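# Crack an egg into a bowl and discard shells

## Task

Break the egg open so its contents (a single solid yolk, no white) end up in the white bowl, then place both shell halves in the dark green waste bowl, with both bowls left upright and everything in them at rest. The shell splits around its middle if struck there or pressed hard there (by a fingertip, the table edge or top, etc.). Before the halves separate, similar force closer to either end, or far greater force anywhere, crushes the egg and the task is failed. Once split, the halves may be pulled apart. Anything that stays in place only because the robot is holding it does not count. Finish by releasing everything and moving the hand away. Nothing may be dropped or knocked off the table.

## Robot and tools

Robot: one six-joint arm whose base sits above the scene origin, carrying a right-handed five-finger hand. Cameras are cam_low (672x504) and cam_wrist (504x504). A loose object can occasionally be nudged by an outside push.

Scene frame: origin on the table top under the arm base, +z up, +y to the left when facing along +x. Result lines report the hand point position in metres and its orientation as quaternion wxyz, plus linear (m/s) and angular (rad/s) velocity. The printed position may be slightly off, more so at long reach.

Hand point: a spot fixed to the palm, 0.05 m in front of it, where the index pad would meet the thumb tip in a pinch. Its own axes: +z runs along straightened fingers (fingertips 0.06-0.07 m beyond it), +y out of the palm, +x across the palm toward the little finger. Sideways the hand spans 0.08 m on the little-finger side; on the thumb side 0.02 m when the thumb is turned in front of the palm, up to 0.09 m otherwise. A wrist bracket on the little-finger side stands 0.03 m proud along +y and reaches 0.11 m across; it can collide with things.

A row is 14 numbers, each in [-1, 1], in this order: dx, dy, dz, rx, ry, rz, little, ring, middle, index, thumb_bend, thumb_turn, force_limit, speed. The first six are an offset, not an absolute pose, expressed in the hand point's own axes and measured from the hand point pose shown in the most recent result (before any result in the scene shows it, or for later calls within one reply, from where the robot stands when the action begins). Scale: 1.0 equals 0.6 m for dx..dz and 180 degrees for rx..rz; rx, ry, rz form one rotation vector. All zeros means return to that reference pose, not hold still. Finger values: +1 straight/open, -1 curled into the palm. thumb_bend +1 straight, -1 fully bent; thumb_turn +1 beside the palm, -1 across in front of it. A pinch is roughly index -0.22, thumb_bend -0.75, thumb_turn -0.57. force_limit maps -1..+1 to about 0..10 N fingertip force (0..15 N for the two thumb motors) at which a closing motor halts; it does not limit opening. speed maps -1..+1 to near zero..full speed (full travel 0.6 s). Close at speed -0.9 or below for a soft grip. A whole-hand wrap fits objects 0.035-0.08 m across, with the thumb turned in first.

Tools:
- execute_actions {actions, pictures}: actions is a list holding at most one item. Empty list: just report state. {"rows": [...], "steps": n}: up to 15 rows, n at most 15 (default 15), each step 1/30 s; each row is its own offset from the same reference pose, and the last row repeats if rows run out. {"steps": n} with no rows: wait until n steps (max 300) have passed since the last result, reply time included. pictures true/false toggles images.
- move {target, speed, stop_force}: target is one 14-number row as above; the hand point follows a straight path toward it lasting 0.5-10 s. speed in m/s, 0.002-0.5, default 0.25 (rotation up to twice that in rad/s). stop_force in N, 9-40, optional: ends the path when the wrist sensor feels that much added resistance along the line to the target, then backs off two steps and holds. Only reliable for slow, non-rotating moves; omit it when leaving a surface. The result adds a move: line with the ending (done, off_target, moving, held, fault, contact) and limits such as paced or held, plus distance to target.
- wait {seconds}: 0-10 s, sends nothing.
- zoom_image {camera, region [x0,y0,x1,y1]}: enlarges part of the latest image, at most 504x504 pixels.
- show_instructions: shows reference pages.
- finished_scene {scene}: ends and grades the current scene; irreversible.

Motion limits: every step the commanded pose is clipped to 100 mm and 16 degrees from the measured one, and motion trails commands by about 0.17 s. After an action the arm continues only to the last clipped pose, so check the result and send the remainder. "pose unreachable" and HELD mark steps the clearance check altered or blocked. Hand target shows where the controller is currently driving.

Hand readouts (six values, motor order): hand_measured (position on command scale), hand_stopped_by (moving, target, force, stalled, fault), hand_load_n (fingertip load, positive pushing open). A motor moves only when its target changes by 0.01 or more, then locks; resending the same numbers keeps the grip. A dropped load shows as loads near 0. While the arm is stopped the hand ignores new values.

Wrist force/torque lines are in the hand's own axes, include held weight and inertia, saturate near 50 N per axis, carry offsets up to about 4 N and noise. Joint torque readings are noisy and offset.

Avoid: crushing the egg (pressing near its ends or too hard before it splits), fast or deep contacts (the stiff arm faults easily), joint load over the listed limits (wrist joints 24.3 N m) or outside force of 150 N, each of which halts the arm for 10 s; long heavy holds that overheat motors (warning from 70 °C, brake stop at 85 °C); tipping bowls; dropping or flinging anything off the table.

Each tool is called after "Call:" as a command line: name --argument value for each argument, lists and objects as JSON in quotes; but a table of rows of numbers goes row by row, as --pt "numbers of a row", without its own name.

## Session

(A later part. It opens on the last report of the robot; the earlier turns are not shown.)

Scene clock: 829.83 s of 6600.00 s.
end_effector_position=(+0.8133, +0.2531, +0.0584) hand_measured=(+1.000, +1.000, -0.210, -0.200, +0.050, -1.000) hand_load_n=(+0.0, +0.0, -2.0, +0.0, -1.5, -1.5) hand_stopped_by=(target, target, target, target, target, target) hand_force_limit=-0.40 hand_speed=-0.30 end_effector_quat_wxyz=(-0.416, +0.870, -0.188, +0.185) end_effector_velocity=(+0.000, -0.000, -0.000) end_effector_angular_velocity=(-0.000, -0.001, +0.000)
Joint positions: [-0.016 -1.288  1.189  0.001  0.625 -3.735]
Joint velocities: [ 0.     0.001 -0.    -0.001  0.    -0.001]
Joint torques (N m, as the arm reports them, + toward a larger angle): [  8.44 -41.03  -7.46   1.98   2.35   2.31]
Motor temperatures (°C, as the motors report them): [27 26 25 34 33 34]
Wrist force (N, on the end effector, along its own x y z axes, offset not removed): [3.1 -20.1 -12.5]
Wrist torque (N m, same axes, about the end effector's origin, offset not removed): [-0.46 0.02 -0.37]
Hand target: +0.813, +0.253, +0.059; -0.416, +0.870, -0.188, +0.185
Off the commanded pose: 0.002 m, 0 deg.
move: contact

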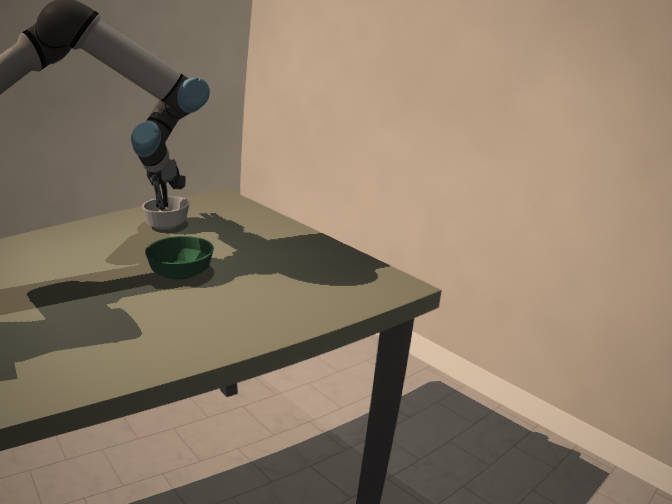

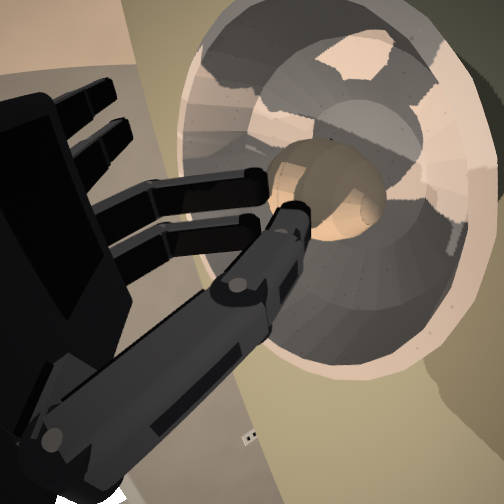

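Call:
execute_actions --actions '[{"rows": [[0.000055,-0.000264,-0.000196,0,0,0,1,1,-0.198,-0.2,0.085,-1,-0.4,-0.93]], "steps": 15}]' --pictures true

Call:
zoom_image --camera "cam_wrist" --region '[220, 110, 420, 290]'

Scene clock: 839.07 s of 6600.00 s.
end_effector_position=(+0.8133, +0.2531, +0.0586) hand_measured=(+1.000, +1.000, -0.200, -0.200, +0.076, -1.000) hand_load_n=(+0.0, +0.0, -4.0, +0.0, -3.0, -1.5) hand_stopped_by=(target, target, target, target, moving, target) hand_force_limit=-0.40 hand_speed=-0.93 end_effector_quat_wxyz=(-0.416, +0.870, -0.188, +0.185) end_effector_velocity=(+0.000, -0.000, -0.000) end_effector_angular_velocity=(-0.001, -0.001, +0.000)
Joint positions: [-0.016 -1.288  1.189  0.001  0.625 -3.735]
Joint velocities: [-0.     0.    -0.     0.    -0.    -0.001]
Joint torques (N m, as the arm reports them, + toward a larger angle): [-12.41 -43.01  -0.34   0.75  -0.22  -1.4 ]
Motor temperatures (°C, as the motors report them): [27 26 25 34 33 34]
Wrist force (N, on the end effector, along its own x y z axes, offset not removed): [3.3 -18.9 -13.8]
Wrist torque (N m, same axes, about the end effector's origin, offset not removed): [-0.32 -0.03 -0.44]
Hand target: +0.813, +0.253, +0.059; -0.416, +0.870, -0.188, +0.185
Off the commanded pose: 0.000 m, 0 deg.
Steps of this call (steps 1 to 90: nothing new was sent; then 5.73 s passed at rest; steps 91 to 105: all 15 steps of this action). Readings (end_effector_position | what the end effector reports):
91: (+0.8134, +0.2531, +0.0586) | hand_measured=(+1.000, +1.000, -0.210, -0.200, +0.050, -1.000) hand_load_n=(+0.0, +0.0, -2.0, +0.0, -1.5, -1.0) hand_stopped_by=(target, target, moving, target, moving, target) hand_force_limit=-0.40 hand_speed=-0.93
92: (+0.8134, +0.2531, +0.0586) | hand_measured=(+1.000, +1.000, -0.210, -0.200, +0.050, -1.000) hand_load_n=(+0.0, +0.0, -2.0, +0.0, -1.5, -1.0) hand_stopped_by=(target, target, moving, target, moving, target) hand_force_limit=-0.40 hand_speed=-0.93
94: (+0.8134, +0.2531, +0.0586) | hand_measured=(+1.000, +1.000, -0.208, -0.200, +0.050, -1.000) hand_load_n=(+0.0, +0.0, -2.5, +0.0, -2.0, -1.0) hand_stopped_by=(target, target, moving, target, moving, target) hand_force_limit=-0.40 hand_speed=-0.93
98: (+0.8134, +0.2531, +0.0586) | hand_measured=(+1.000, +1.000, -0.200, -0.200, +0.060, -1.000) hand_load_n=(+0.0, +0.0, -4.0, +0.0, -2.5, -1.5) hand_stopped_by=(target, target, moving, target, moving, target) hand_force_limit=-0.40 hand_speed=-0.93
105: the state above

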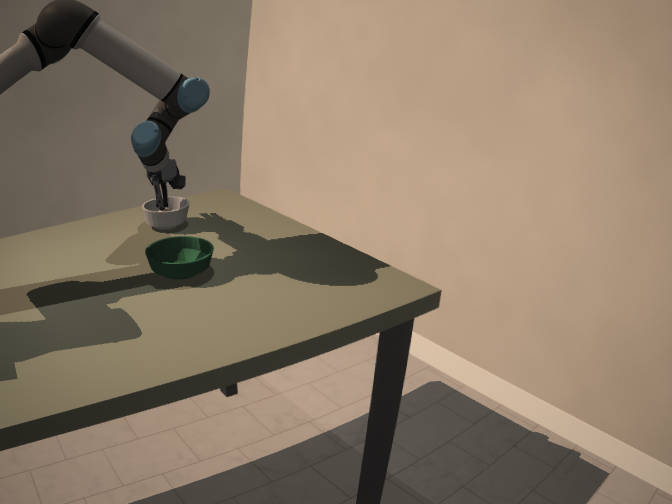

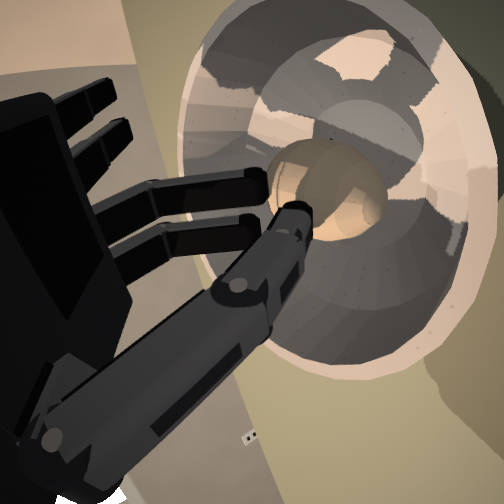

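Region (220, 110, 420, 290) of cam_wrist's 504x504 image, scaled by 2.520, with more detail than that image has; it fills the top 454 rows of this view, and the rest is white.

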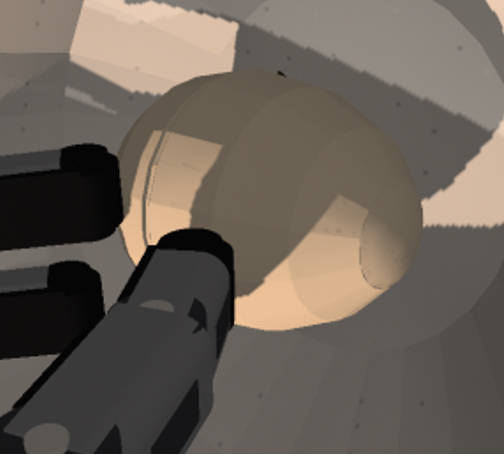

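Call:
execute_actions --actions '[{"rows": [[0.00003,-0.000132,-0.0001,0,0,0,1,1,-0.183,-0.2,0.125,-1,-0.4,-0.9],[0.00003,-0.000132,-0.0001,0,0,0,1,1,-0.183,-0.2,0.125,-1,-0.4,-0.9],[0.00005,-0.00026,-0.0002,0,0,0,1,1,-0.183,-0.2,0.125,-1,-0.4,-0.9],[0.00005,-0.00026,-0.0002,0,0,0,1,1,-0.183,-0.2,0.125,-1,-0.4,-0.9],[0.00008,-0.0004,-0.0003,0,0,0,1,1,-0.183,-0.2,0.125,-1,-0.4,-0.9]], "steps": 15}]' --pictures false

Call:
execute_actions --actions '[{"rows": [[0.00003,-0.000132,-0.0001,0,0,0,1,1,-0.166,-0.2,0.17,-1,-0.4,-0.9],[0.00003,-0.000132,-0.0001,0,0,0,1,1,-0.166,-0.2,0.17,-1,-0.4,-0.9],[0.00005,-0.00026,-0.0002,0,0,0,1,1,-0.166,-0.2,0.17,-1,-0.4,-0.9],[0.00005,-0.00026,-0.0002,0,0,0,1,1,-0.166,-0.2,0.17,-1,-0.4,-0.9],[0.00008,-0.0004,-0.0003,0,0,0,1,1,-0.166,-0.2,0.17,-1,-0.4,-0.9]], "steps": 15}]' --pictures true

Call:
zoom_image --camera "cam_wrist" --region '[220, 110, 420, 290]'

Scene clock: 860.23 s of 6600.00 s.
end_effector_position=(+0.8133, +0.2531, +0.0588) hand_measured=(+1.000, +1.000, -0.184, -0.200, +0.122, -1.000) hand_load_n=(+0.0, +0.0, -5.5, +0.0, -2.5, -2.0) hand_stopped_by=(target, target, target, target, moving, target) hand_force_limit=-0.40 hand_speed=-0.90 end_effector_quat_wxyz=(-0.416, +0.870, -0.188, +0.185) end_effector_velocity=(+0.000, -0.000, +0.000) end_effector_angular_velocity=(-0.000, -0.000, -0.000)
Joint positions: [-0.016 -1.289  1.19   0.001  0.625 -3.735]
Joint velocities: [-0.    -0.001 -0.     0.    -0.    -0.   ]
Joint torques (N m, as the arm reports them, + toward a larger angle): [-12.43 -43.53  -0.99   2.43  -0.25   1.88]
Motor temperatures (°C, as the motors report them): [27 26 25 34 33 34]
Wrist force (N, on the end effector, along its own x y z axes, offset not removed): [5.5 -17.2 -14.3]
Wrist torque (N m, same axes, about the end effector's origin, offset not removed): [-0.24 -0.38 -0.04]
Hand target: +0.813, +0.253, +0.059; -0.416, +0.870, -0.188, +0.185
Off the commanded pose: 0.000 m, 0 deg.
Steps of this call (steps 1 to 90: nothing new was sent; then 17.67 s passed at rest; steps 91 to 105: all 15 steps of this action). Readings (end_effector_position | what the end effector reports):
91: (+0.8133, +0.2531, +0.0586) | hand_measured=(+1.000, +1.000, -0.200, -0.200, +0.082, -1.000) hand_load_n=(+0.0, +0.0, -4.0, +0.0, -3.0, -2.0) hand_stopped_by=(target, target, moving, target, moving, target) hand_force_limit=-0.40 hand_speed=-0.90
92: (+0.8133, +0.2531, +0.0586) | hand_measured=(+1.000, +1.000, -0.200, -0.200, +0.082, -1.000) hand_load_n=(+0.0, +0.0, -4.0, +0.0, -3.0, -2.0) hand_stopped_by=(target, target, moving, target, moving, target) hand_force_limit=-0.40 hand_speed=-0.90
94: (+0.8133, +0.2531, +0.0586) | hand_measured=(+1.000, +1.000, -0.196, -0.200, +0.084, -1.000) hand_load_n=(+0.0, +0.0, -5.0, +0.0, -3.0, -2.0) hand_stopped_by=(target, target, moving, target, moving, target) hand_force_limit=-0.40 hand_speed=-0.90
98: (+0.8133, +0.2531, +0.0587) | hand_measured=(+1.000, +1.000, -0.184, -0.200, +0.098, -1.000) hand_load_n=(+0.0, +0.0, -6.0, +0.0, -2.5, -2.0) hand_stopped_by=(target, target, moving, target, moving, target) hand_force_limit=-0.40 hand_speed=-0.90
105: the state above

Scene clock: 860.73 s of 6600.00 s.
end_effector_position=(+0.8133, +0.2531, +0.0591) hand_measured=(+1.000, +1.000, -0.168, -0.200, +0.170, -1.000) hand_load_n=(+0.0, +0.0, -4.0, +0.0, -0.5, -1.0) hand_stopped_by=(target, target, target, target, moving, target) hand_force_limit=-0.40 hand_speed=-0.90 end_effector_quat_wxyz=(-0.416, +0.870, -0.188, +0.185) end_effector_velocity=(+0.000, +0.000, +0.000) end_effector_angular_velocity=(-0.000, -0.001, +0.001)
Joint positions: [-0.016 -1.289  1.19   0.002  0.625 -3.735]
Joint velocities: [ 0.    -0.     0.    -0.001  0.    -0.001]
Joint torques (N m, as the arm reports them, + toward a larger angle): [-13.25 -43.5   -0.24   2.36   0.03   2.38]
Motor temperatures (°C, as the motors report them): [27 26 25 34 33 34]
Wrist force (N, on the end effector, along its own x y z axes, offset not removed): [4.1 -17.9 -14.0]
Wrist torque (N m, same axes, about the end effector's origin, offset not removed): [-0.10 -0.01 -0.27]
Hand target: +0.813, +0.253, +0.059; -0.416, +0.870, -0.188, +0.185
Off the commanded pose: 0.000 m, 0 deg.
Steps of this call (steps 1 to 15: all 15 steps of this action). Readings (end_effector_position | what the end effector reports):
1: (+0.8133, +0.2531, +0.0589) | hand_measured=(+1.000, +1.000, -0.184, -0.200, +0.124, -1.000) hand_load_n=(+0.0, +0.0, -5.5, +0.0, -2.5, -2.0) hand_stopped_by=(target, target, moving, target, moving, target) hand_force_limit=-0.40 hand_speed=-0.90
2: (+0.8133, +0.2531, +0.0589) | hand_measured=(+1.000, +1.000, -0.184, -0.200, +0.126, -1.000) hand_load_n=(+0.0, +0.0, -5.5, +0.0, -2.5, -2.0) hand_stopped_by=(target, target, moving, target, moving, target) hand_force_limit=-0.40 hand_speed=-0.90
4: (+0.8133, +0.2531, +0.0589) | hand_measured=(+1.000, +1.000, -0.180, -0.200, +0.134, -1.000) hand_load_n=(+0.0, +0.0, -5.5, +0.0, -2.5, -2.0) hand_stopped_by=(target, target, moving, target, moving, target) hand_force_limit=-0.40 hand_speed=-0.90
8: (+0.8133, +0.2531, +0.0591) | hand_measured=(+1.000, +1.000, -0.168, -0.200, +0.150, -1.000) hand_load_n=(+0.0, +0.0, -4.5, +0.0, -0.5, -1.0) hand_stopped_by=(target, target, moving, target, moving, target) hand_force_limit=-0.40 hand_speed=-0.90
15: the state above

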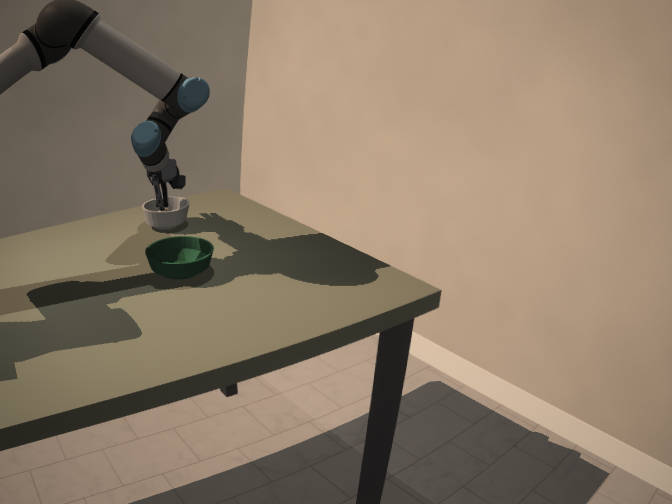

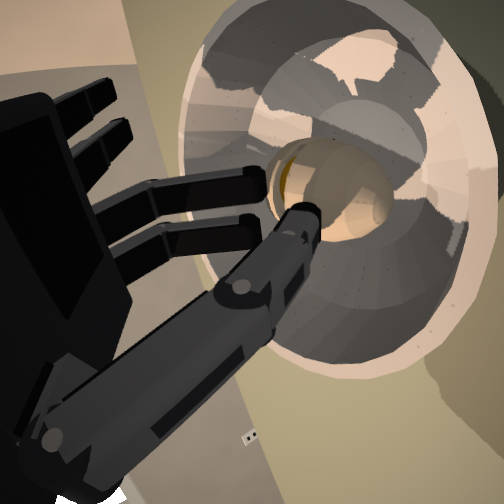

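Region (220, 110, 420, 290) of cam_wrist's 504x504 image, scaled by 2.520, with more detail than that image has; it fills the top 454 rows of this view, and the rest is white.

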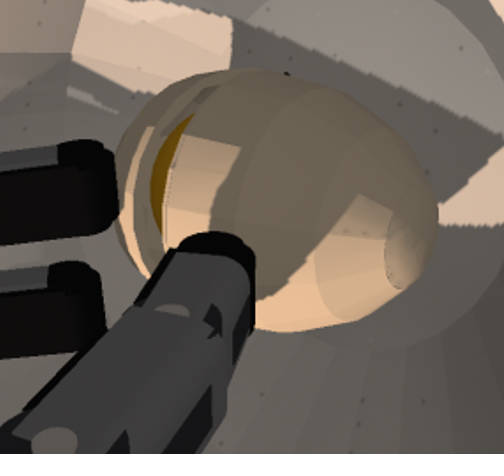

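Call:
execute_actions --actions '[{"rows": [[0.00005,-0.00026,-0.0002,0,0,0,1,1,-0.14,-0.2,0.26,-1,-0.4,-0.85],[0.00008,-0.0004,-0.0003,0,0,0,1,1,-0.14,-0.2,0.26,-1,-0.4,-0.85],[0.00011,-0.00053,-0.0004,0,0,0,1,1,-0.14,-0.2,0.26,-1,-0.4,-0.85],[0.00014,-0.00066,-0.0005,0,0,0,1,1,-0.14,-0.2,0.26,-1,-0.4,-0.85],[0.00017,-0.0008,-0.0006,0,0,0,1,1,-0.14,-0.2,0.26,-1,-0.4,-0.85]], "steps": 15}]' --pictures true

Call:
zoom_image --camera "cam_wrist" --region '[220, 110, 420, 290]'

Scene clock: 874.07 s of 6600.00 s.
end_effector_position=(+0.8133, +0.2531, +0.0596) hand_measured=(+1.000, +1.000, -0.140, -0.200, +0.232, -1.000) hand_load_n=(+0.0, +0.0, -1.5, +0.0, +0.0, -0.5) hand_stopped_by=(target, target, target, target, moving, target) hand_force_limit=-0.40 hand_speed=-0.85 end_effector_quat_wxyz=(-0.416, +0.870, -0.188, +0.185) end_effector_velocity=(+0.000, +0.000, +0.001) end_effector_angular_velocity=(+0.000, -0.001, +0.000)
Joint positions: [-0.017 -1.29   1.19   0.002  0.624 -3.735]
Joint velocities: [-0.    -0.    -0.001  0.    -0.    -0.   ]
Joint torques (N m, as the arm reports them, + toward a larger angle): [-10.98 -50.2   -4.     2.29  -0.93   2.46]
Motor temperatures (°C, as the motors report them): [27 26 25 34 33 34]
Wrist force (N, on the end effector, along its own x y z axes, offset not removed): [1.7 -8.6 -8.0]
Wrist torque (N m, same axes, about the end effector's origin, offset not removed): [-0.12 -0.24 -0.22]
Hand target: +0.813, +0.253, +0.060; -0.416, +0.870, -0.188, +0.185
Off the commanded pose: 0.000 m, 0 deg.
Steps of this call (steps 1 to 90: nothing new was sent; then 9.83 s passed at rest; steps 91 to 105: all 15 steps of this action). Readings (end_effector_position | what the end effector reports):
91: (+0.8133, +0.2531, +0.0591) | hand_measured=(+1.000, +1.000, -0.168, -0.200, +0.170, -1.000) hand_load_n=(+0.0, +0.0, -4.0, +0.0, -0.5, -1.0) hand_stopped_by=(target, target, moving, target, moving, target) hand_force_limit=-0.40 hand_speed=-0.85
92: (+0.8133, +0.2531, +0.0592) | hand_measured=(+1.000, +1.000, -0.168, -0.200, +0.170, -1.000) hand_load_n=(+0.0, +0.0, -4.0, +0.0, -0.5, -1.0) hand_stopped_by=(target, target, moving, target, moving, target) hand_force_limit=-0.40 hand_speed=-0.85
94: (+0.8133, +0.2531, +0.0593) | hand_measured=(+1.000, +1.000, -0.160, -0.200, +0.174, -1.000) hand_load_n=(+0.0, +0.0, -4.0, +0.0, -0.5, -1.0) hand_stopped_by=(target, target, moving, target, moving, target) hand_force_limit=-0.40 hand_speed=-0.85
98: (+0.8133, +0.2531, +0.0594) | hand_measured=(+1.000, +1.000, -0.140, -0.200, +0.196, -1.000) hand_load_n=(+0.0, +0.0, -2.0, +0.0, +0.0, -0.5) hand_stopped_by=(target, target, moving, target, moving, target) hand_force_limit=-0.40 hand_speed=-0.85
105: the state above

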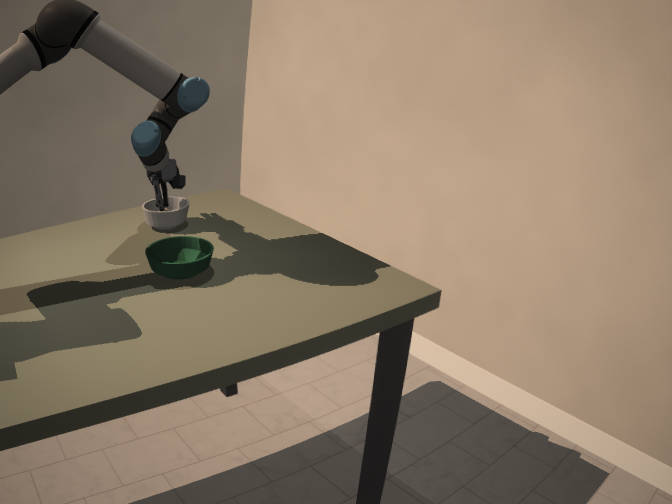

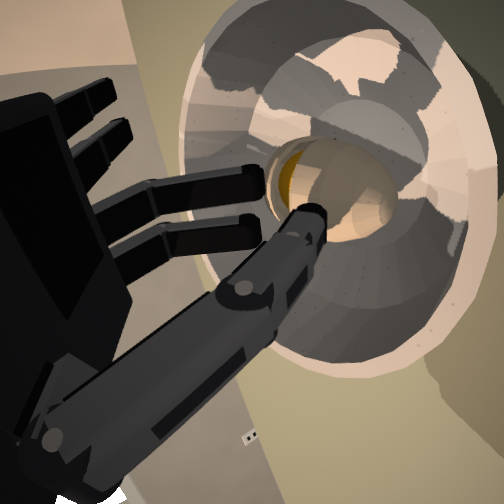

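Region (220, 110, 420, 290) of cam_wrist's 504x504 image, scaled by 2.520, with more detail than that image has; it fills the top 454 rows of this view, and the rest is white.

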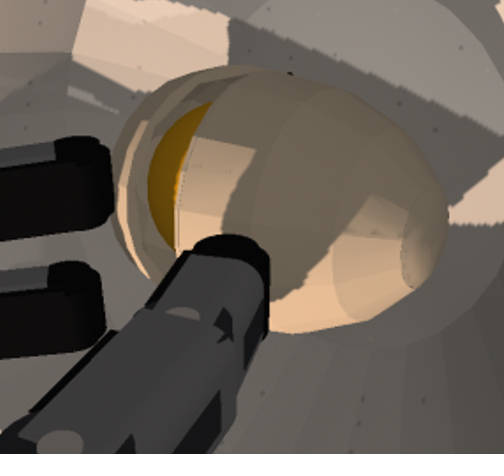

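Call:
execute_actions --actions '[{"rows": [[0.0001,-0.00048,-0.00035,0,0,0,1,1,-0.14,-0.2,0.26,-1,-0.4,-0.85],[0.0002,-0.001,-0.0007,0,0,0,1,1,-0.14,-0.2,0.26,-1,-0.4,-0.85],[0.0004,-0.0019,-0.0014,0,0,0,1,1,-0.14,-0.2,0.26,-1,-0.4,-0.85],[0.0009,-0.0042,-0.0031,0,0,0,1,1,-0.14,-0.2,0.26,-1,-0.4,-0.85],[0.0015,-0.0072,-0.0053,0,0,0,1,1,-0.14,-0.2,0.26,-1,-0.4,-0.85],[0.0023,-0.0109,-0.008,0,0,0,1,1,-0.14,-0.2,0.26,-1,-0.4,-0.85],[0.0031,-0.0151,-0.0111,0,0,0,1,1,-0.14,-0.2,0.26,-1,-0.4,-0.85],[0.0041,-0.0195,-0.0144,0,0,0,1,1,-0.14,-0.2,0.26,-1,-0.4,-0.85],[0.005,-0.0241,-0.0177,0,0,0,1,1,-0.14,-0.2,0.26,-1,-0.4,-0.85],[0.006,-0.0285,-0.021,0,0,0,1,1,-0.14,-0.2,0.26,-1,-0.4,-0.85],[0.0068,-0.0327,-0.0241,0,0,0,1,1,-0.14,-0.2,0.26,-1,-0.4,-0.85],[0.0076,-0.0364,-0.0268,0,0,0,1,1,-0.14,-0.2,0.8,-1,-0.4,0.2],[0.0082,-0.0394,-0.029,0,0,0,1,1,-0.14,-0.2,0.8,-1,-0.4,0.2],[0.0088,-0.042,-0.031,0,0,0,1,1,-0.14,-0.2,0.8,-1,-0.4,0.2],[0.0091,-0.0436,-0.0321,0,0,0,1,1,-0.14,-0.2,0.8,-1,-0.4,0.2]], "steps": 15}]' --pictures false

Call:
move --target '[0.04575,0.0021,0.01007,-0.0734,0.3517,0.2591,1,1,0.04,-1,0.8,-1,-0.4,0.0]' --speed 0.35

Scene clock: 994.57 s of 6600.00 s.
end_effector_position=(+0.8134, +0.2533, +0.0811) hand_measured=(+1.000, +1.000, -0.140, -0.200, +0.298, -1.000) hand_load_n=(+0.0, +0.0, +0.0, +0.0, +0.0, +0.0) hand_stopped_by=(target, target, target, target, moving, target) hand_force_limit=-0.40 hand_speed=0.20 end_effector_quat_wxyz=(-0.416, +0.870, -0.188, +0.185) end_effector_velocity=(+0.000, -0.000, +0.074) end_effector_angular_velocity=(-0.000, -0.001, +0.000)
Joint positions: [-0.029 -1.326  1.198  0.028  0.612 -3.733]
Joint velocities: [-0.045 -0.123  0.023  0.092 -0.044  0.008]
Joint torques (N m, as the arm reports them, + toward a larger angle): [ -9.56 -56.12  -3.22   2.75  -1.49   2.89]
Motor temperatures (°C, as the motors report them): [27 27 25 34 33 34]
Wrist force (N, on the end effector, along its own x y z axes, offset not removed): [0.8 -3.3 -2.6]
Wrist torque (N m, same axes, about the end effector's origin, offset not removed): [-0.12 -0.17 -0.24]
Hand target: +0.813, +0.253, +0.092; -0.416, +0.870, -0.188, +0.185
Off the commanded pose: 0.012 m, 0 deg.
Steps of this call (steps 1 to 90: nothing new was sent; then 117.00 s passed at rest; steps 91 to 105: all 15 steps of this action). Readings (end_effector_position | what the end effector reports):
91: (+0.8133, +0.2531, +0.0597) | hand_measured=(+1.000, +1.000, -0.140, -0.200, +0.260, -1.000) hand_load_n=(+0.0, +0.0, -1.5, +0.0, +0.0, -0.5) hand_stopped_by=(target, target, target, target, target, target) hand_force_limit=-0.40 hand_speed=-0.85
92: (+0.8133, +0.2531, +0.0598) | hand_measured=(+1.000, +1.000, -0.140, -0.200, +0.260, -1.000) hand_load_n=(+0.0, +0.0, -1.5, +0.0, +0.0, -0.5) hand_stopped_by=(target, target, target, target, target, target) hand_force_limit=-0.40 hand_speed=-0.85
94: (+0.8133, +0.2531, +0.0600) | hand_measured=(+1.000, +1.000, -0.140, -0.200, +0.260, -1.000) hand_load_n=(+0.0, +0.0, -1.0, +0.0, +0.0, +0.0) hand_stopped_by=(target, target, target, target, target, target) hand_force_limit=-0.40 hand_speed=-0.85
98: (+0.8133, +0.2531, +0.0637) | hand_measured=(+1.000, +1.000, -0.140, -0.200, +0.260, -1.000) hand_load_n=(+0.0, +0.0, +0.0, +0.0, +0.0, +0.0) hand_stopped_by=(target, target, target, target, target, target) hand_force_limit=-0.40 hand_speed=-0.85
105: the state above

Scene clock: 997.80 s of 6600.00 s.
end_effector_position=(+0.8397, +0.2433, +0.0919) hand_measured=(+1.000, +1.000, +0.040, -1.000, +0.800, -1.000) hand_load_n=(+0.0, +0.0, +0.0, +0.0, +0.0, +0.0) hand_stopped_by=(target, target, target, target, target, target) hand_force_limit=-0.40 hand_speed=0.00 end_effector_quat_wxyz=(+0.202, -0.548, +0.701, -0.409) end_effector_velocity=(+0.001, -0.000, -0.000) end_effector_angular_velocity=(-0.001, +0.005, -0.015)
Joint positions: [ 0.349 -1.312  1.151  0.114  2.081 -2.872]
Joint velocities: [ 0.003  0.009 -0.018  0.021  0.014  0.011]
Joint torques (N m, as the arm reports them, + toward a larger angle): [ 20.62 -47.52 -23.35   2.29   2.46   2.7 ]
Motor temperatures (°C, as the motors report them): [27 27 25 34 33 34]
Wrist force (N, on the end effector, along its own x y z axes, offset not removed): [0.0 -2.3 -1.5]
Wrist torque (N m, same axes, about the end effector's origin, offset not removed): [-0.37 -0.14 -0.22]
Hand target: +0.840, +0.243, +0.092; +0.201, -0.548, +0.702, -0.409
Off the commanded pose: 0.000 m, 0 deg.
move: done

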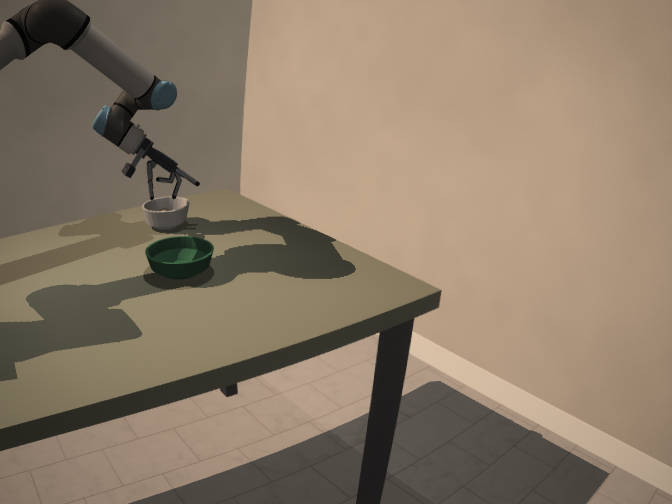

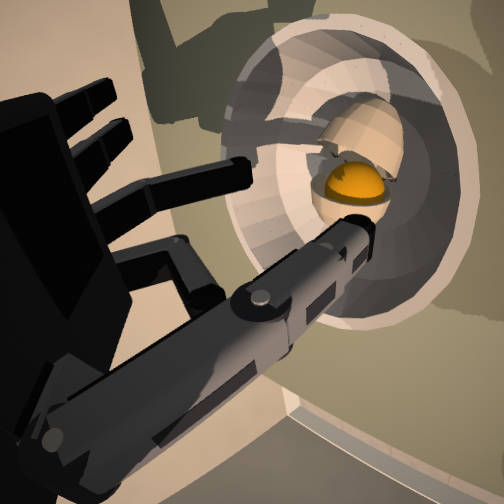

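Call:
zoom_image --camera "cam_wrist" --region '[270, 70, 450, 250]'

Region (270, 70, 450, 250) of cam_wrist's 504x504 image, scaled by 2.800, with more detail than that image has.

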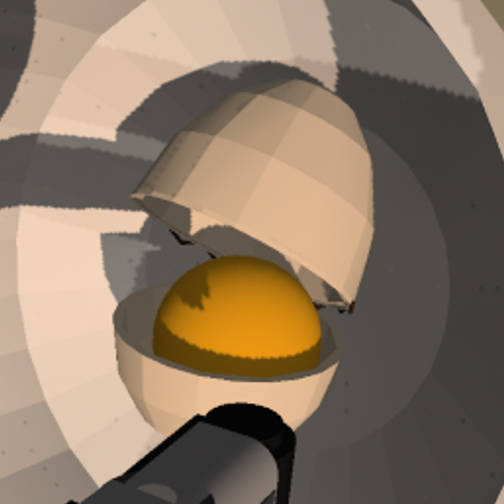

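Call:
move --target '[0.01475,0.0500,0.0331,-0.0044,-0.0006,-0.0004,1,1,0.04,-1,0.74,-1,-0.4,0.0]' --speed 0.08

Call:
zoom_image --camera "cam_wrist" --region '[210, 90, 430, 310]'

Scene clock: 1118.77 s of 6600.00 s.
end_effector_position=(+0.8333, +0.2301, +0.0582) hand_measured=(+1.000, +1.000, +0.040, -1.000, +0.740, -1.000) hand_load_n=(+0.0, +0.0, +0.0, +0.0, +0.0, +0.0) hand_stopped_by=(target, target, target, target, target, target) hand_force_limit=-0.40 hand_speed=0.00 end_effector_quat_wxyz=(+0.198, -0.550, +0.704, -0.403) end_effector_velocity=(-0.001, -0.001, -0.003) end_effector_angular_velocity=(-0.000, +0.003, +0.000)
Joint positions: [ 0.326 -1.277  1.176  0.07   2.053 -2.865]
Joint velocities: [-0.001  0.004  0.002 -0.003 -0.002 -0.   ]
Joint torques (N m, as the arm reports them, + toward a larger angle): [ -3.26 -43.6   -5.33  -0.57  -0.23   2.86]
Motor temperatures (°C, as the motors report them): [27 27 25 34 33 34]
Wrist force (N, on the end effector, along its own x y z axes, offset not removed): [-0.2 -0.8 -3.9]
Wrist torque (N m, same axes, about the end effector's origin, offset not removed): [0.04 0.06 0.08]
Hand target: +0.833, +0.230, +0.058; +0.198, -0.550, +0.704, -0.403
Off the commanded pose: 0.000 m, 0 deg.
After step 90, 117.00 s passed at rest.
move: done

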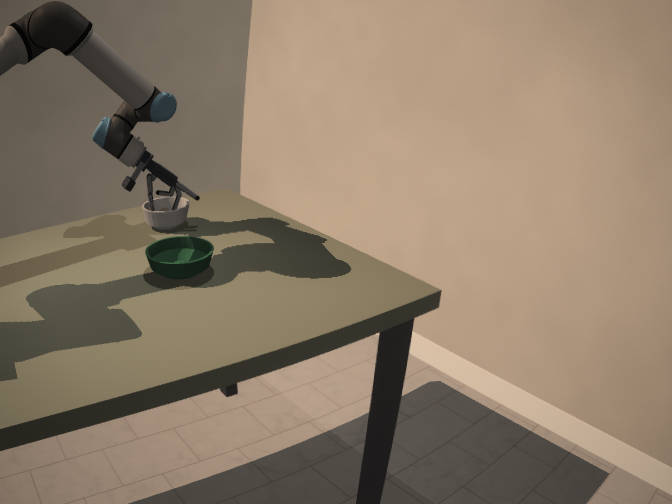

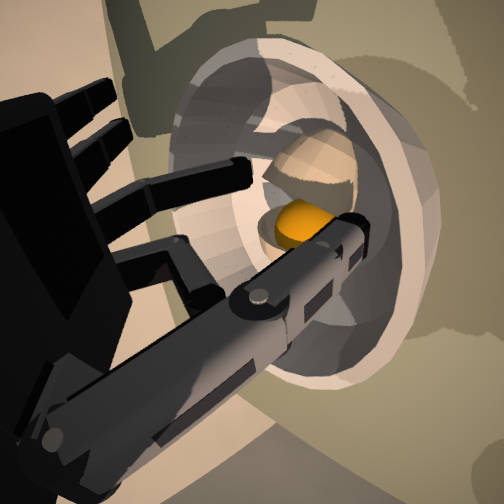

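Region (210, 90, 430, 310) of cam_wrist's 504x504 image, scaled by 2.291, with more detail than that image has.

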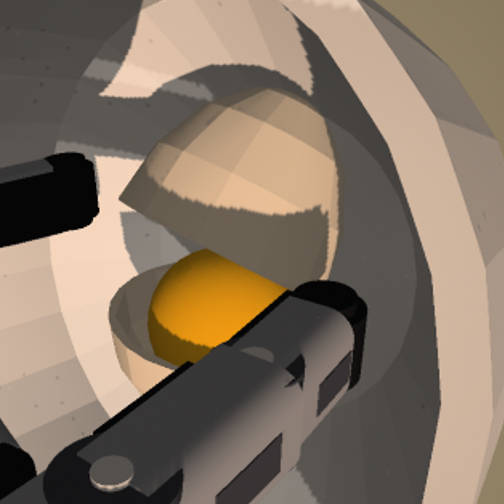

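Call:
move --target '[-0.0061,0.0276,0.02405,0,0,0,1,1,0.04,-1,0.74,-1,-0.4,0.0]' --speed 0.035 --stop_force 9

Call:
move --target '[0,0,0,0,0,0,1,1,-0.02,-1,0.3,-1,-0.6,-0.83]' --speed 0.035

Call:
execute_actions --actions '[{"rows": [[0,0,0,0,0,0,1,1,-0.02,-1,0.28,-1,-0.25,-0.92]], "steps": 12}]'

Call:
zoom_image --camera "cam_wrist" --region '[180, 90, 400, 310]'

Scene clock: 1141.07 s of 6600.00 s.
end_effector_position=(+0.8348, +0.2296, +0.0363) hand_measured=(+1.000, +1.000, +0.040, -1.000, +0.740, -1.000) hand_load_n=(+0.0, +0.0, +0.0, +0.0, +0.0, +0.0) hand_stopped_by=(target, target, target, target, target, target) hand_force_limit=-0.40 hand_speed=0.00 end_effector_quat_wxyz=(+0.198, -0.550, +0.704, -0.403) end_effector_velocity=(+0.000, +0.000, -0.002) end_effector_angular_velocity=(-0.000, -0.000, +0.000)
Joint positions: [ 0.327 -1.238  1.159  0.047  2.053 -2.865]
Joint velocities: [ 0.     0.004 -0.002 -0.002  0.    -0.   ]
Joint torques (N m, as the arm reports them, + toward a larger angle): [ 21.61 -44.61 -23.84  -0.73   2.21   0.82]
Motor temperatures (°C, as the motors report them): [27 27 25 34 33 34]
Wrist force (N, on the end effector, along its own x y z axes, offset not removed): [2.8 -2.9 -0.8]
Wrist torque (N m, same axes, about the end effector's origin, offset not removed): [-0.36 -0.56 -0.03]
Hand target: +0.835, +0.230, +0.036; +0.198, -0.550, +0.704, -0.403
Off the commanded pose: 0.000 m, 0 deg.
After step 90, 18.27 s passed at rest.
move: done

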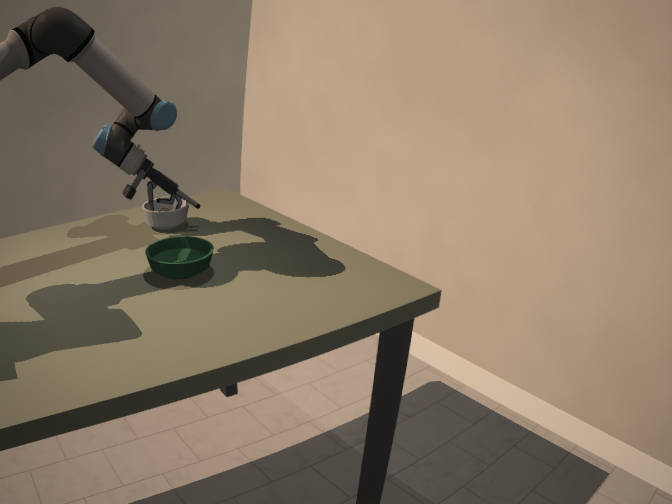

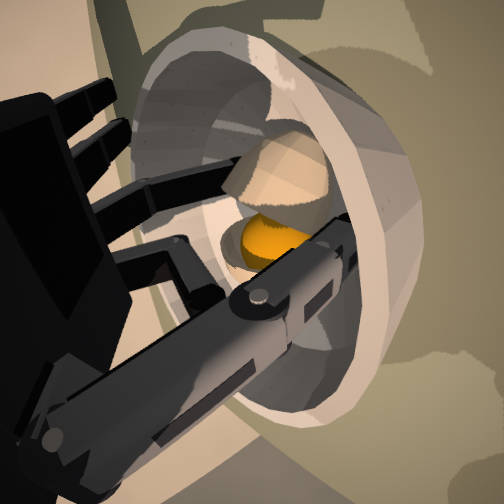

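Scene clock: 1142.43 s of 6600.00 s.
end_effector_position=(+0.8348, +0.2296, +0.0363) hand_measured=(+1.000, +1.000, -0.020, -1.000, +0.542, -1.000) hand_load_n=(+0.0, +0.0, +3.0, +0.0, +3.0, +0.5) hand_stopped_by=(target, target, target, target, force, target) hand_force_limit=-0.60 hand_speed=-0.83 end_effector_quat_wxyz=(+0.198, -0.550, +0.704, -0.403) end_effector_velocity=(+0.000, +0.000, +0.001) end_effector_angular_velocity=(+0.000, -0.001, +0.000)
Joint positions: [ 0.327 -1.238  1.159  0.047  2.053 -2.865]
Joint velocities: [ 0.    -0.001  0.    -0.     0.    -0.   ]
Joint torques (N m, as the arm reports them, + toward a larger angle): [ 21.05 -60.55  -6.59   2.24   1.32   0.38]
Motor temperatures (°C, as the motors report them): [27 27 25 34 33 34]
Wrist force (N, on the end effector, along its own x y z axes, offset not removed): [1.1 -0.9 0.4]
Wrist torque (N m, same axes, about the end effector's origin, offset not removed): [-0.17 -0.33 -0.24]
Hand target: +0.835, +0.230, +0.036; +0.198, -0.550, +0.704, -0.403
Off the commanded pose: 0.000 m, 0 deg.
move: done

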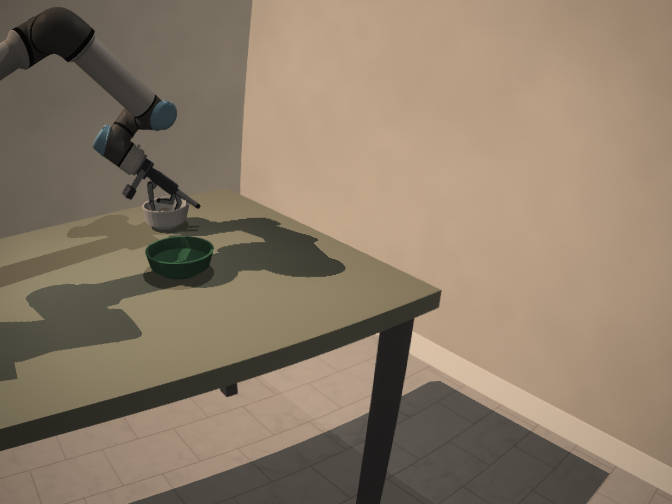

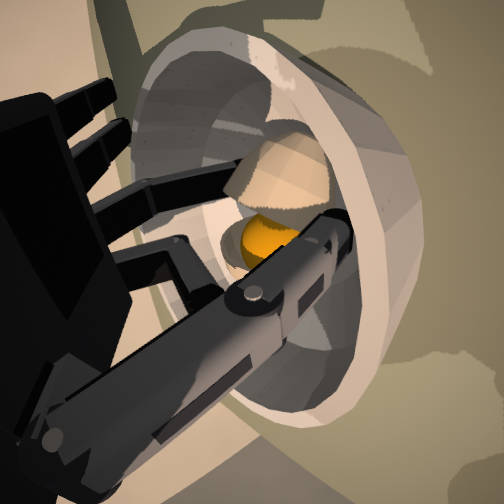

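Scene clock: 1142.83 s of 6600.00 s.
end_effector_position=(+0.8348, +0.2296, +0.0363) hand_measured=(+1.000, +1.000, -0.020, -1.000, +0.520, -1.000) hand_load_n=(+0.0, +0.0, +5.0, +0.0, +5.0, +0.5) hand_stopped_by=(target, target, target, target, moving, target) hand_force_limit=-0.25 hand_speed=-0.92 end_effector_quat_wxyz=(+0.198, -0.550, +0.704, -0.403) end_effector_velocity=(-0.000, -0.000, -0.001) end_effector_angular_velocity=(+0.000, +0.001, -0.001)
Joint positions: [ 0.327 -1.238  1.159  0.047  2.053 -2.865]
Joint velocities: [-0.     0.001 -0.     0.     0.     0.001]
Joint torques (N m, as the arm reports them, + toward a larger angle): [ 20.38 -60.34  -6.6    2.06   1.56   0.25]
Motor temperatures (°C, as the motors report them): [27 27 25 34 33 34]
Wrist force (N, on the end effector, along its own x y z axes, offset not removed): [1.6 -2.3 -1.4]
Wrist torque (N m, same axes, about the end effector's origin, offset not removed): [-0.42 -0.34 -0.06]
Hand target: +0.835, +0.230, +0.036; +0.198, -0.550, +0.704, -0.403
Off the commanded pose: 0.000 m, 0 deg.
Steps of this call (steps 1 to 12: all 12 steps of this action). Readings (end_effector_position | what the end effector reports):
1: (+0.8348, +0.2296, +0.0363) | hand_measured=(+1.000, +1.000, -0.020, -1.000, +0.542, -1.000) hand_load_n=(+0.0, +0.0, +3.0, +0.0, +3.0, +0.5) hand_stopped_by=(target, target, target, target, moving, target) hand_force_limit=-0.25 hand_speed=-0.92
2: (+0.8348, +0.2296, +0.0363) | hand_measured=(+1.000, +1.000, -0.020, -1.000, +0.542, -1.000) hand_load_n=(+0.0, +0.0, +3.0, +0.0, +3.0, +0.5) hand_stopped_by=(target, target, target, target, moving, target) hand_force_limit=-0.25 hand_speed=-0.92
4: (+0.8348, +0.2296, +0.0363) | hand_measured=(+1.000, +1.000, -0.020, -1.000, +0.542, -1.000) hand_load_n=(+0.0, +0.0, +3.0, +0.0, +3.0, +0.5) hand_stopped_by=(target, target, target, target, moving, target) hand_force_limit=-0.25 hand_speed=-0.92
8: (+0.8348, +0.2296, +0.0363) | hand_measured=(+1.000, +1.000, -0.020, -1.000, +0.532, -1.000) hand_load_n=(+0.0, +0.0, +4.0, +0.0, +4.0, +0.5) hand_stopped_by=(target, target, target, target, moving, target) hand_force_limit=-0.25 hand_speed=-0.92
12: the state above

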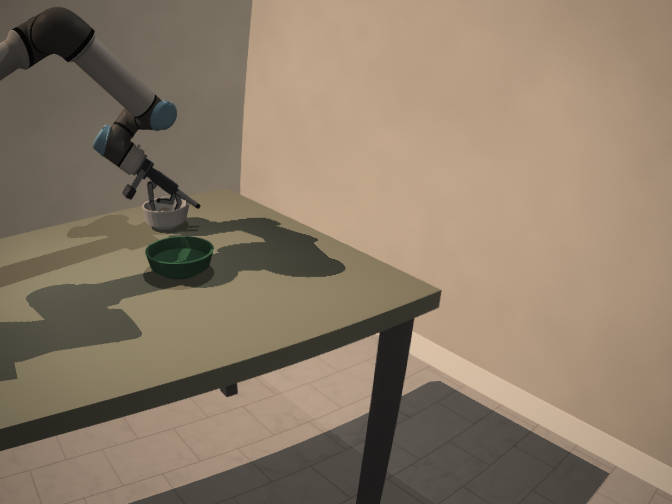

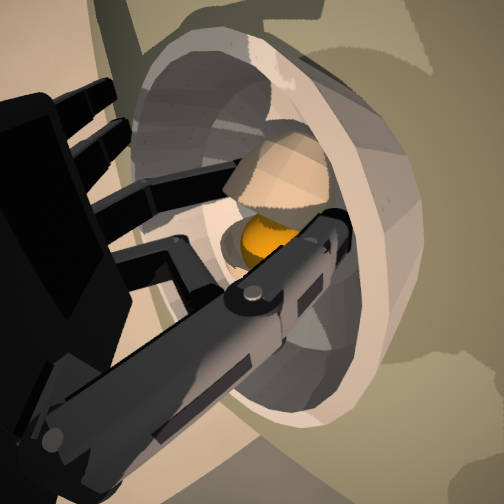

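Region (180, 90, 400, 310) of cam_wrist's 504x504 image, scaled by 2.291, with more detail than that image has.

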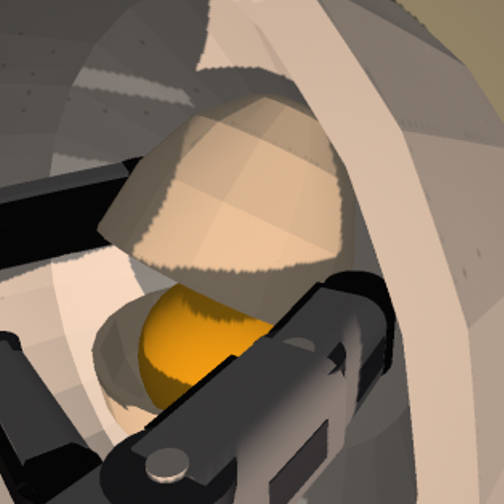

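Call:
execute_actions --actions '[{"rows": [[0.00068,-0.00004,-0.00003,0,0,0,1,1,-0.02,-1,0.28,-1,-0.25,-0.92],[0.00173,-0.00017,-0.00013,0,0,0,1,1,-0.02,-1,0.28,-1,-0.25,-0.92],[0.0031,-0.00026,-0.0002,0,0,0,1,1,-0.02,-1,0.28,-1,-0.25,-0.92],[0.00466,-0.00046,-0.00034,0,0,0,1,1,-0.02,-1,0.28,-1,-0.25,-0.92],[0.00638,-0.00063,-0.00047,0,0,0,1,1,-0.02,-1,0.28,-1,-0.25,-0.92],[0.00813,-0.00093,-0.00071,0,0,0,1,1,-0.02,-1,0.28,-1,-0.25,-0.92],[0.00992,-0.00137,-0.00104,0,0,0,1,1,-0.02,-1,0.28,-1,-0.25,-0.92],[0.01173,-0.00194,-0.00146,0,0,0,1,1,-0.02,-1,0.28,-1,-0.25,-0.92],[0.0134,-0.00266,-0.00201,0,0,0,1,1,-0.02,-1,0.28,-1,-0.25,-0.92],[0.0151,-0.00351,-0.00265,0,0,0,1,1,-0.02,-1,0.28,-1,-0.25,-0.92],[0.01666,-0.00451,-0.00342,0,0,0,1,1,-0.02,-1,0.28,-1,-0.25,-0.92],[0.01808,-0.00567,-0.00429,0,0,0,1,1,-0.02,-1,0.28,-1,-0.25,-0.92],[0.0194,-0.00711,-0.00538,0,0,0,1,1,-0.02,-1,0.28,-1,-0.25,-0.92],[0.02058,-0.00871,-0.00659,0,0,0,1,1,-0.02,-1,0.28,-1,-0.25,-0.92],[0.02165,-0.01059,-0.00801,0,0,0,1,1,-0.02,-1,0.28,-1,-0.25,-0.92]], "steps": 15}]'

Call:
move --target '[0.01705,-0.08134,-0.06157,0,0,0,1,1,-0.02,-1,0.28,-1,-0.25,-0.92]' --speed 0.12

Call:
move --target '[0.4888,0.0677,0.0831,0,0,0,1,1,-0.02,-1,0.28,-1,-0.25,-0.92]' --speed 0.25

Scene clock: 1210.10 s of 6600.00 s.
end_effector_position=(+0.8321, +0.2218, +0.0411) hand_measured=(+1.000, +1.000, -0.020, -1.000, +0.514, -1.000) hand_load_n=(+0.0, +0.0, +5.5, +0.0, +5.5, +0.5) hand_stopped_by=(target, target, target, target, force, target) hand_force_limit=-0.25 hand_speed=-0.92 end_effector_quat_wxyz=(+0.198, -0.550, +0.704, -0.403) end_effector_velocity=(-0.007, -0.020, +0.026) end_effector_angular_velocity=(+0.001, -0.001, -0.000)
Joint positions: [ 0.313 -1.258  1.186  0.041  2.04  -2.865]
Joint velocities: [-0.037 -0.075  0.076 -0.001 -0.037  0.002]
Joint torques (N m, as the arm reports them, + toward a larger angle): [ -2.63 -63.79  -7.76  -0.56  -0.77   2.86]
Motor temperatures (°C, as the motors report them): [27 27 25 34 33 34]
Wrist force (N, on the end effector, along its own x y z axes, offset not removed): [-0.7 -1.4 -2.2]
Wrist torque (N m, same axes, about the end effector's origin, offset not removed): [-0.22 -0.05 -0.15]
Hand target: +0.831, +0.219, +0.046; +0.198, -0.550, +0.704, -0.403
Off the commanded pose: 0.006 m, 0 deg.
Steps of this call (steps 1 to 90: nothing new was sent; then 63.77 s passed at rest; steps 91 to 105: all 15 steps of this action). Readings (end_effector_position | what the end effector reports):
91: (+0.8348, +0.2296, +0.0363) | hand_measured=(+1.000, +1.000, -0.020, -1.000, +0.514, -1.000) hand_load_n=(+0.0, +0.0, +5.5, +0.0, +5.5, +0.5) hand_stopped_by=(target, target, target, target, force, target) hand_force_limit=-0.25 hand_speed=-0.92
92: (+0.8347, +0.2296, +0.0363) | hand_measured=(+1.000, +1.000, -0.020, -1.000, +0.514, -1.000) hand_load_n=(+0.0, +0.0, +5.5, +0.0, +5.5, +0.5) hand_stopped_by=(target, target, target, target, force, target) hand_force_limit=-0.25 hand_speed=-0.92
94: (+0.8345, +0.2294, +0.0364) | hand_measured=(+1.000, +1.000, -0.020, -1.000, +0.514, -1.000) hand_load_n=(+0.0, +0.0, +5.5, +0.0, +5.5, +0.5) hand_stopped_by=(target, target, target, target, force, target) hand_force_limit=-0.25 hand_speed=-0.92
98: (+0.8338, +0.2272, +0.0371) | hand_measured=(+1.000, +1.000, -0.020, -1.000, +0.514, -1.000) hand_load_n=(+0.0, +0.0, +5.5, +0.0, +5.5, +0.5) hand_stopped_by=(target, target, target, target, force, target) hand_force_limit=-0.25 hand_speed=-0.92
105: the state above

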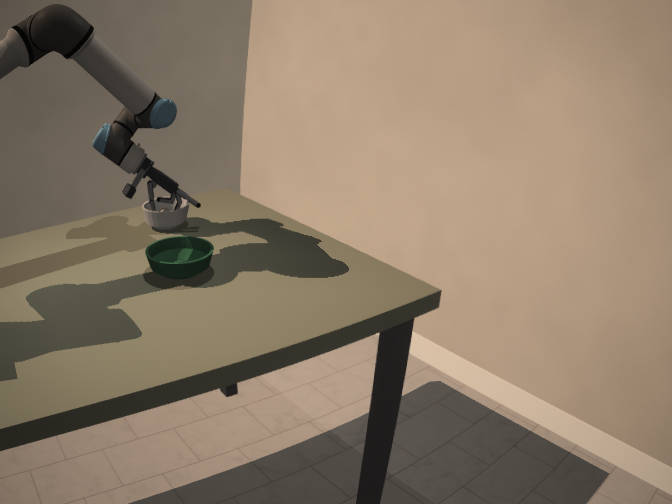

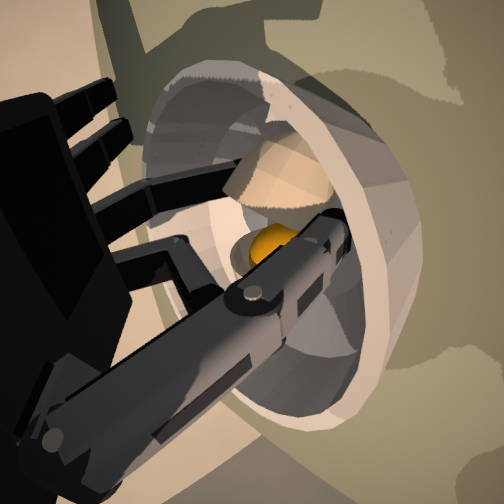

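Scene clock: 1211.53 s of 6600.00 s.
end_effector_position=(+0.8311, +0.2190, +0.1076) hand_measured=(+1.000, +1.000, -0.020, -1.000, +0.514, -1.000) hand_load_n=(+0.0, +0.0, +5.5, +0.0, +5.5, +0.5) hand_stopped_by=(target, target, target, target, force, target) hand_force_limit=-0.25 hand_speed=-0.92 end_effector_quat_wxyz=(+0.198, -0.550, +0.704, -0.403) end_effector_velocity=(+0.000, +0.000, +0.004) end_effector_angular_velocity=(+0.000, -0.001, -0.000)
Joint positions: [ 0.299 -1.373  1.218  0.124  2.025 -2.864]
Joint velocities: [-0.    -0.006  0.001  0.004 -0.     0.   ]
Joint torques (N m, as the arm reports them, + toward a larger angle): [ -4.47 -60.08  -4.92   1.63  -0.86   2.65]
Motor temperatures (°C, as the motors report them): [27 27 25 34 33 34]
Wrist force (N, on the end effector, along its own x y z axes, offset not removed): [-1.2 -1.4 -0.5]
Wrist torque (N m, same axes, about the end effector's origin, offset not removed): [-0.11 -0.08 -0.20]
Hand target: +0.831, +0.219, +0.108; +0.198, -0.550, +0.704, -0.403
Off the commanded pose: 0.000 m, 0 deg.
move: done

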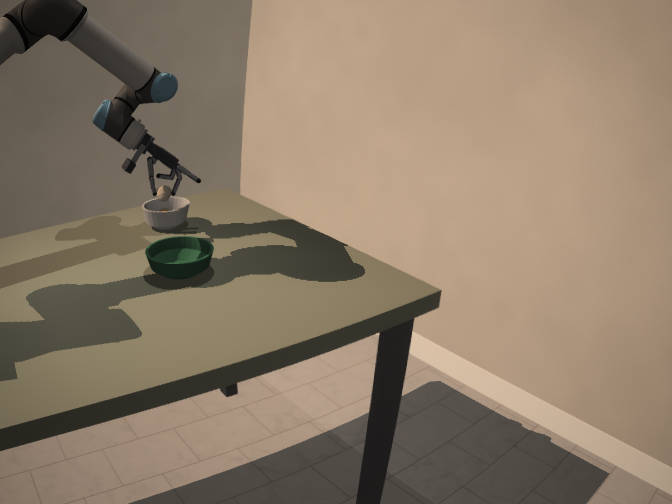

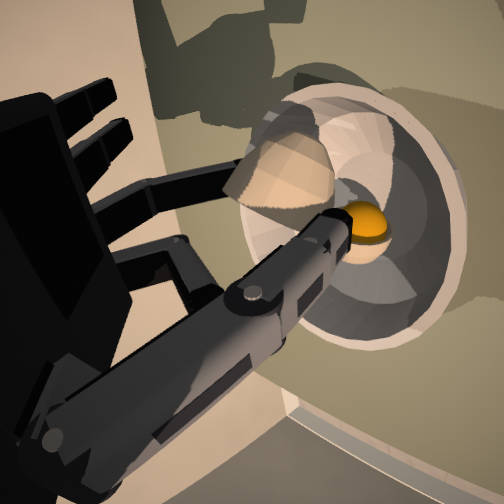

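Scene clock: 1213.43 s of 6600.00 s.
end_effector_position=(+0.7495, -0.0691, +0.0946) hand_measured=(+1.000, +1.000, -0.020, -1.000, +0.514, -1.000) hand_load_n=(+0.0, +0.0, +5.5, +0.0, +5.5, +0.5) hand_stopped_by=(target, target, target, target, force, target) hand_force_limit=-0.25 hand_speed=-0.92 end_effector_quat_wxyz=(+0.198, -0.550, +0.704, -0.403) end_effector_velocity=(-0.000, -0.002, -0.001) end_effector_angular_velocity=(+0.002, -0.001, +0.002)
Joint positions: [-0.335 -1.537  1.714 -0.205  1.392 -2.844]
Joint velocities: [-0.007  0.002  0.002 -0.005 -0.009  0.001]
Joint torques (N m, as the arm reports them, + toward a larger angle): [-13.28 -28.68  -3.16  -0.72  -0.61   2.78]
Motor temperatures (°C, as the motors report them): [27 27 25 34 33 34]
Wrist force (N, on the end effector, along its own x y z axes, offset not removed): [1.6 -1.3 -1.1]
Wrist torque (N m, same axes, about the end effector's origin, offset not removed): [-0.13 -0.45 0.02]
Hand target: +0.749, -0.069, +0.095; +0.199, -0.550, +0.704, -0.403
Off the commanded pose: 0.001 m, 0 deg.
move: done

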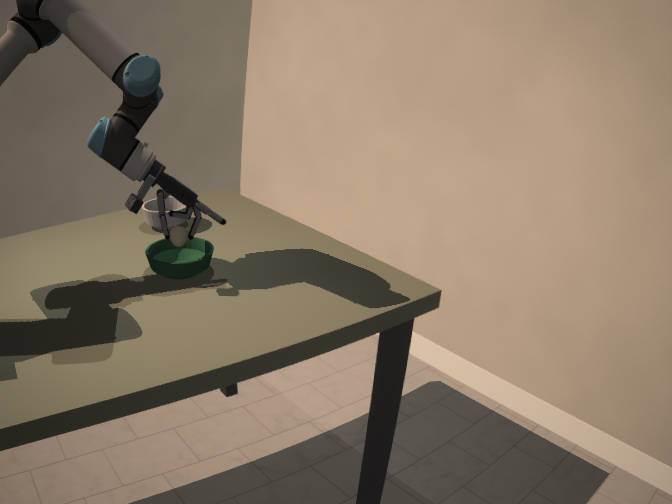

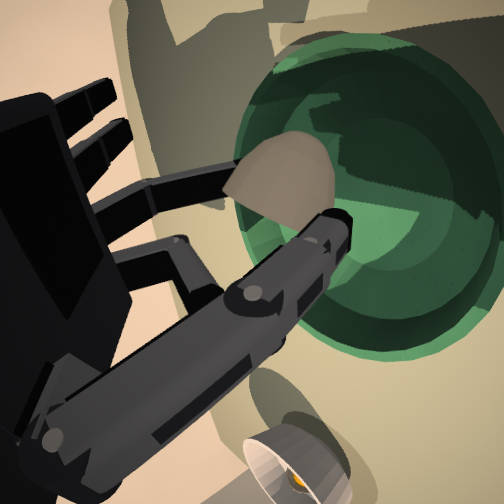

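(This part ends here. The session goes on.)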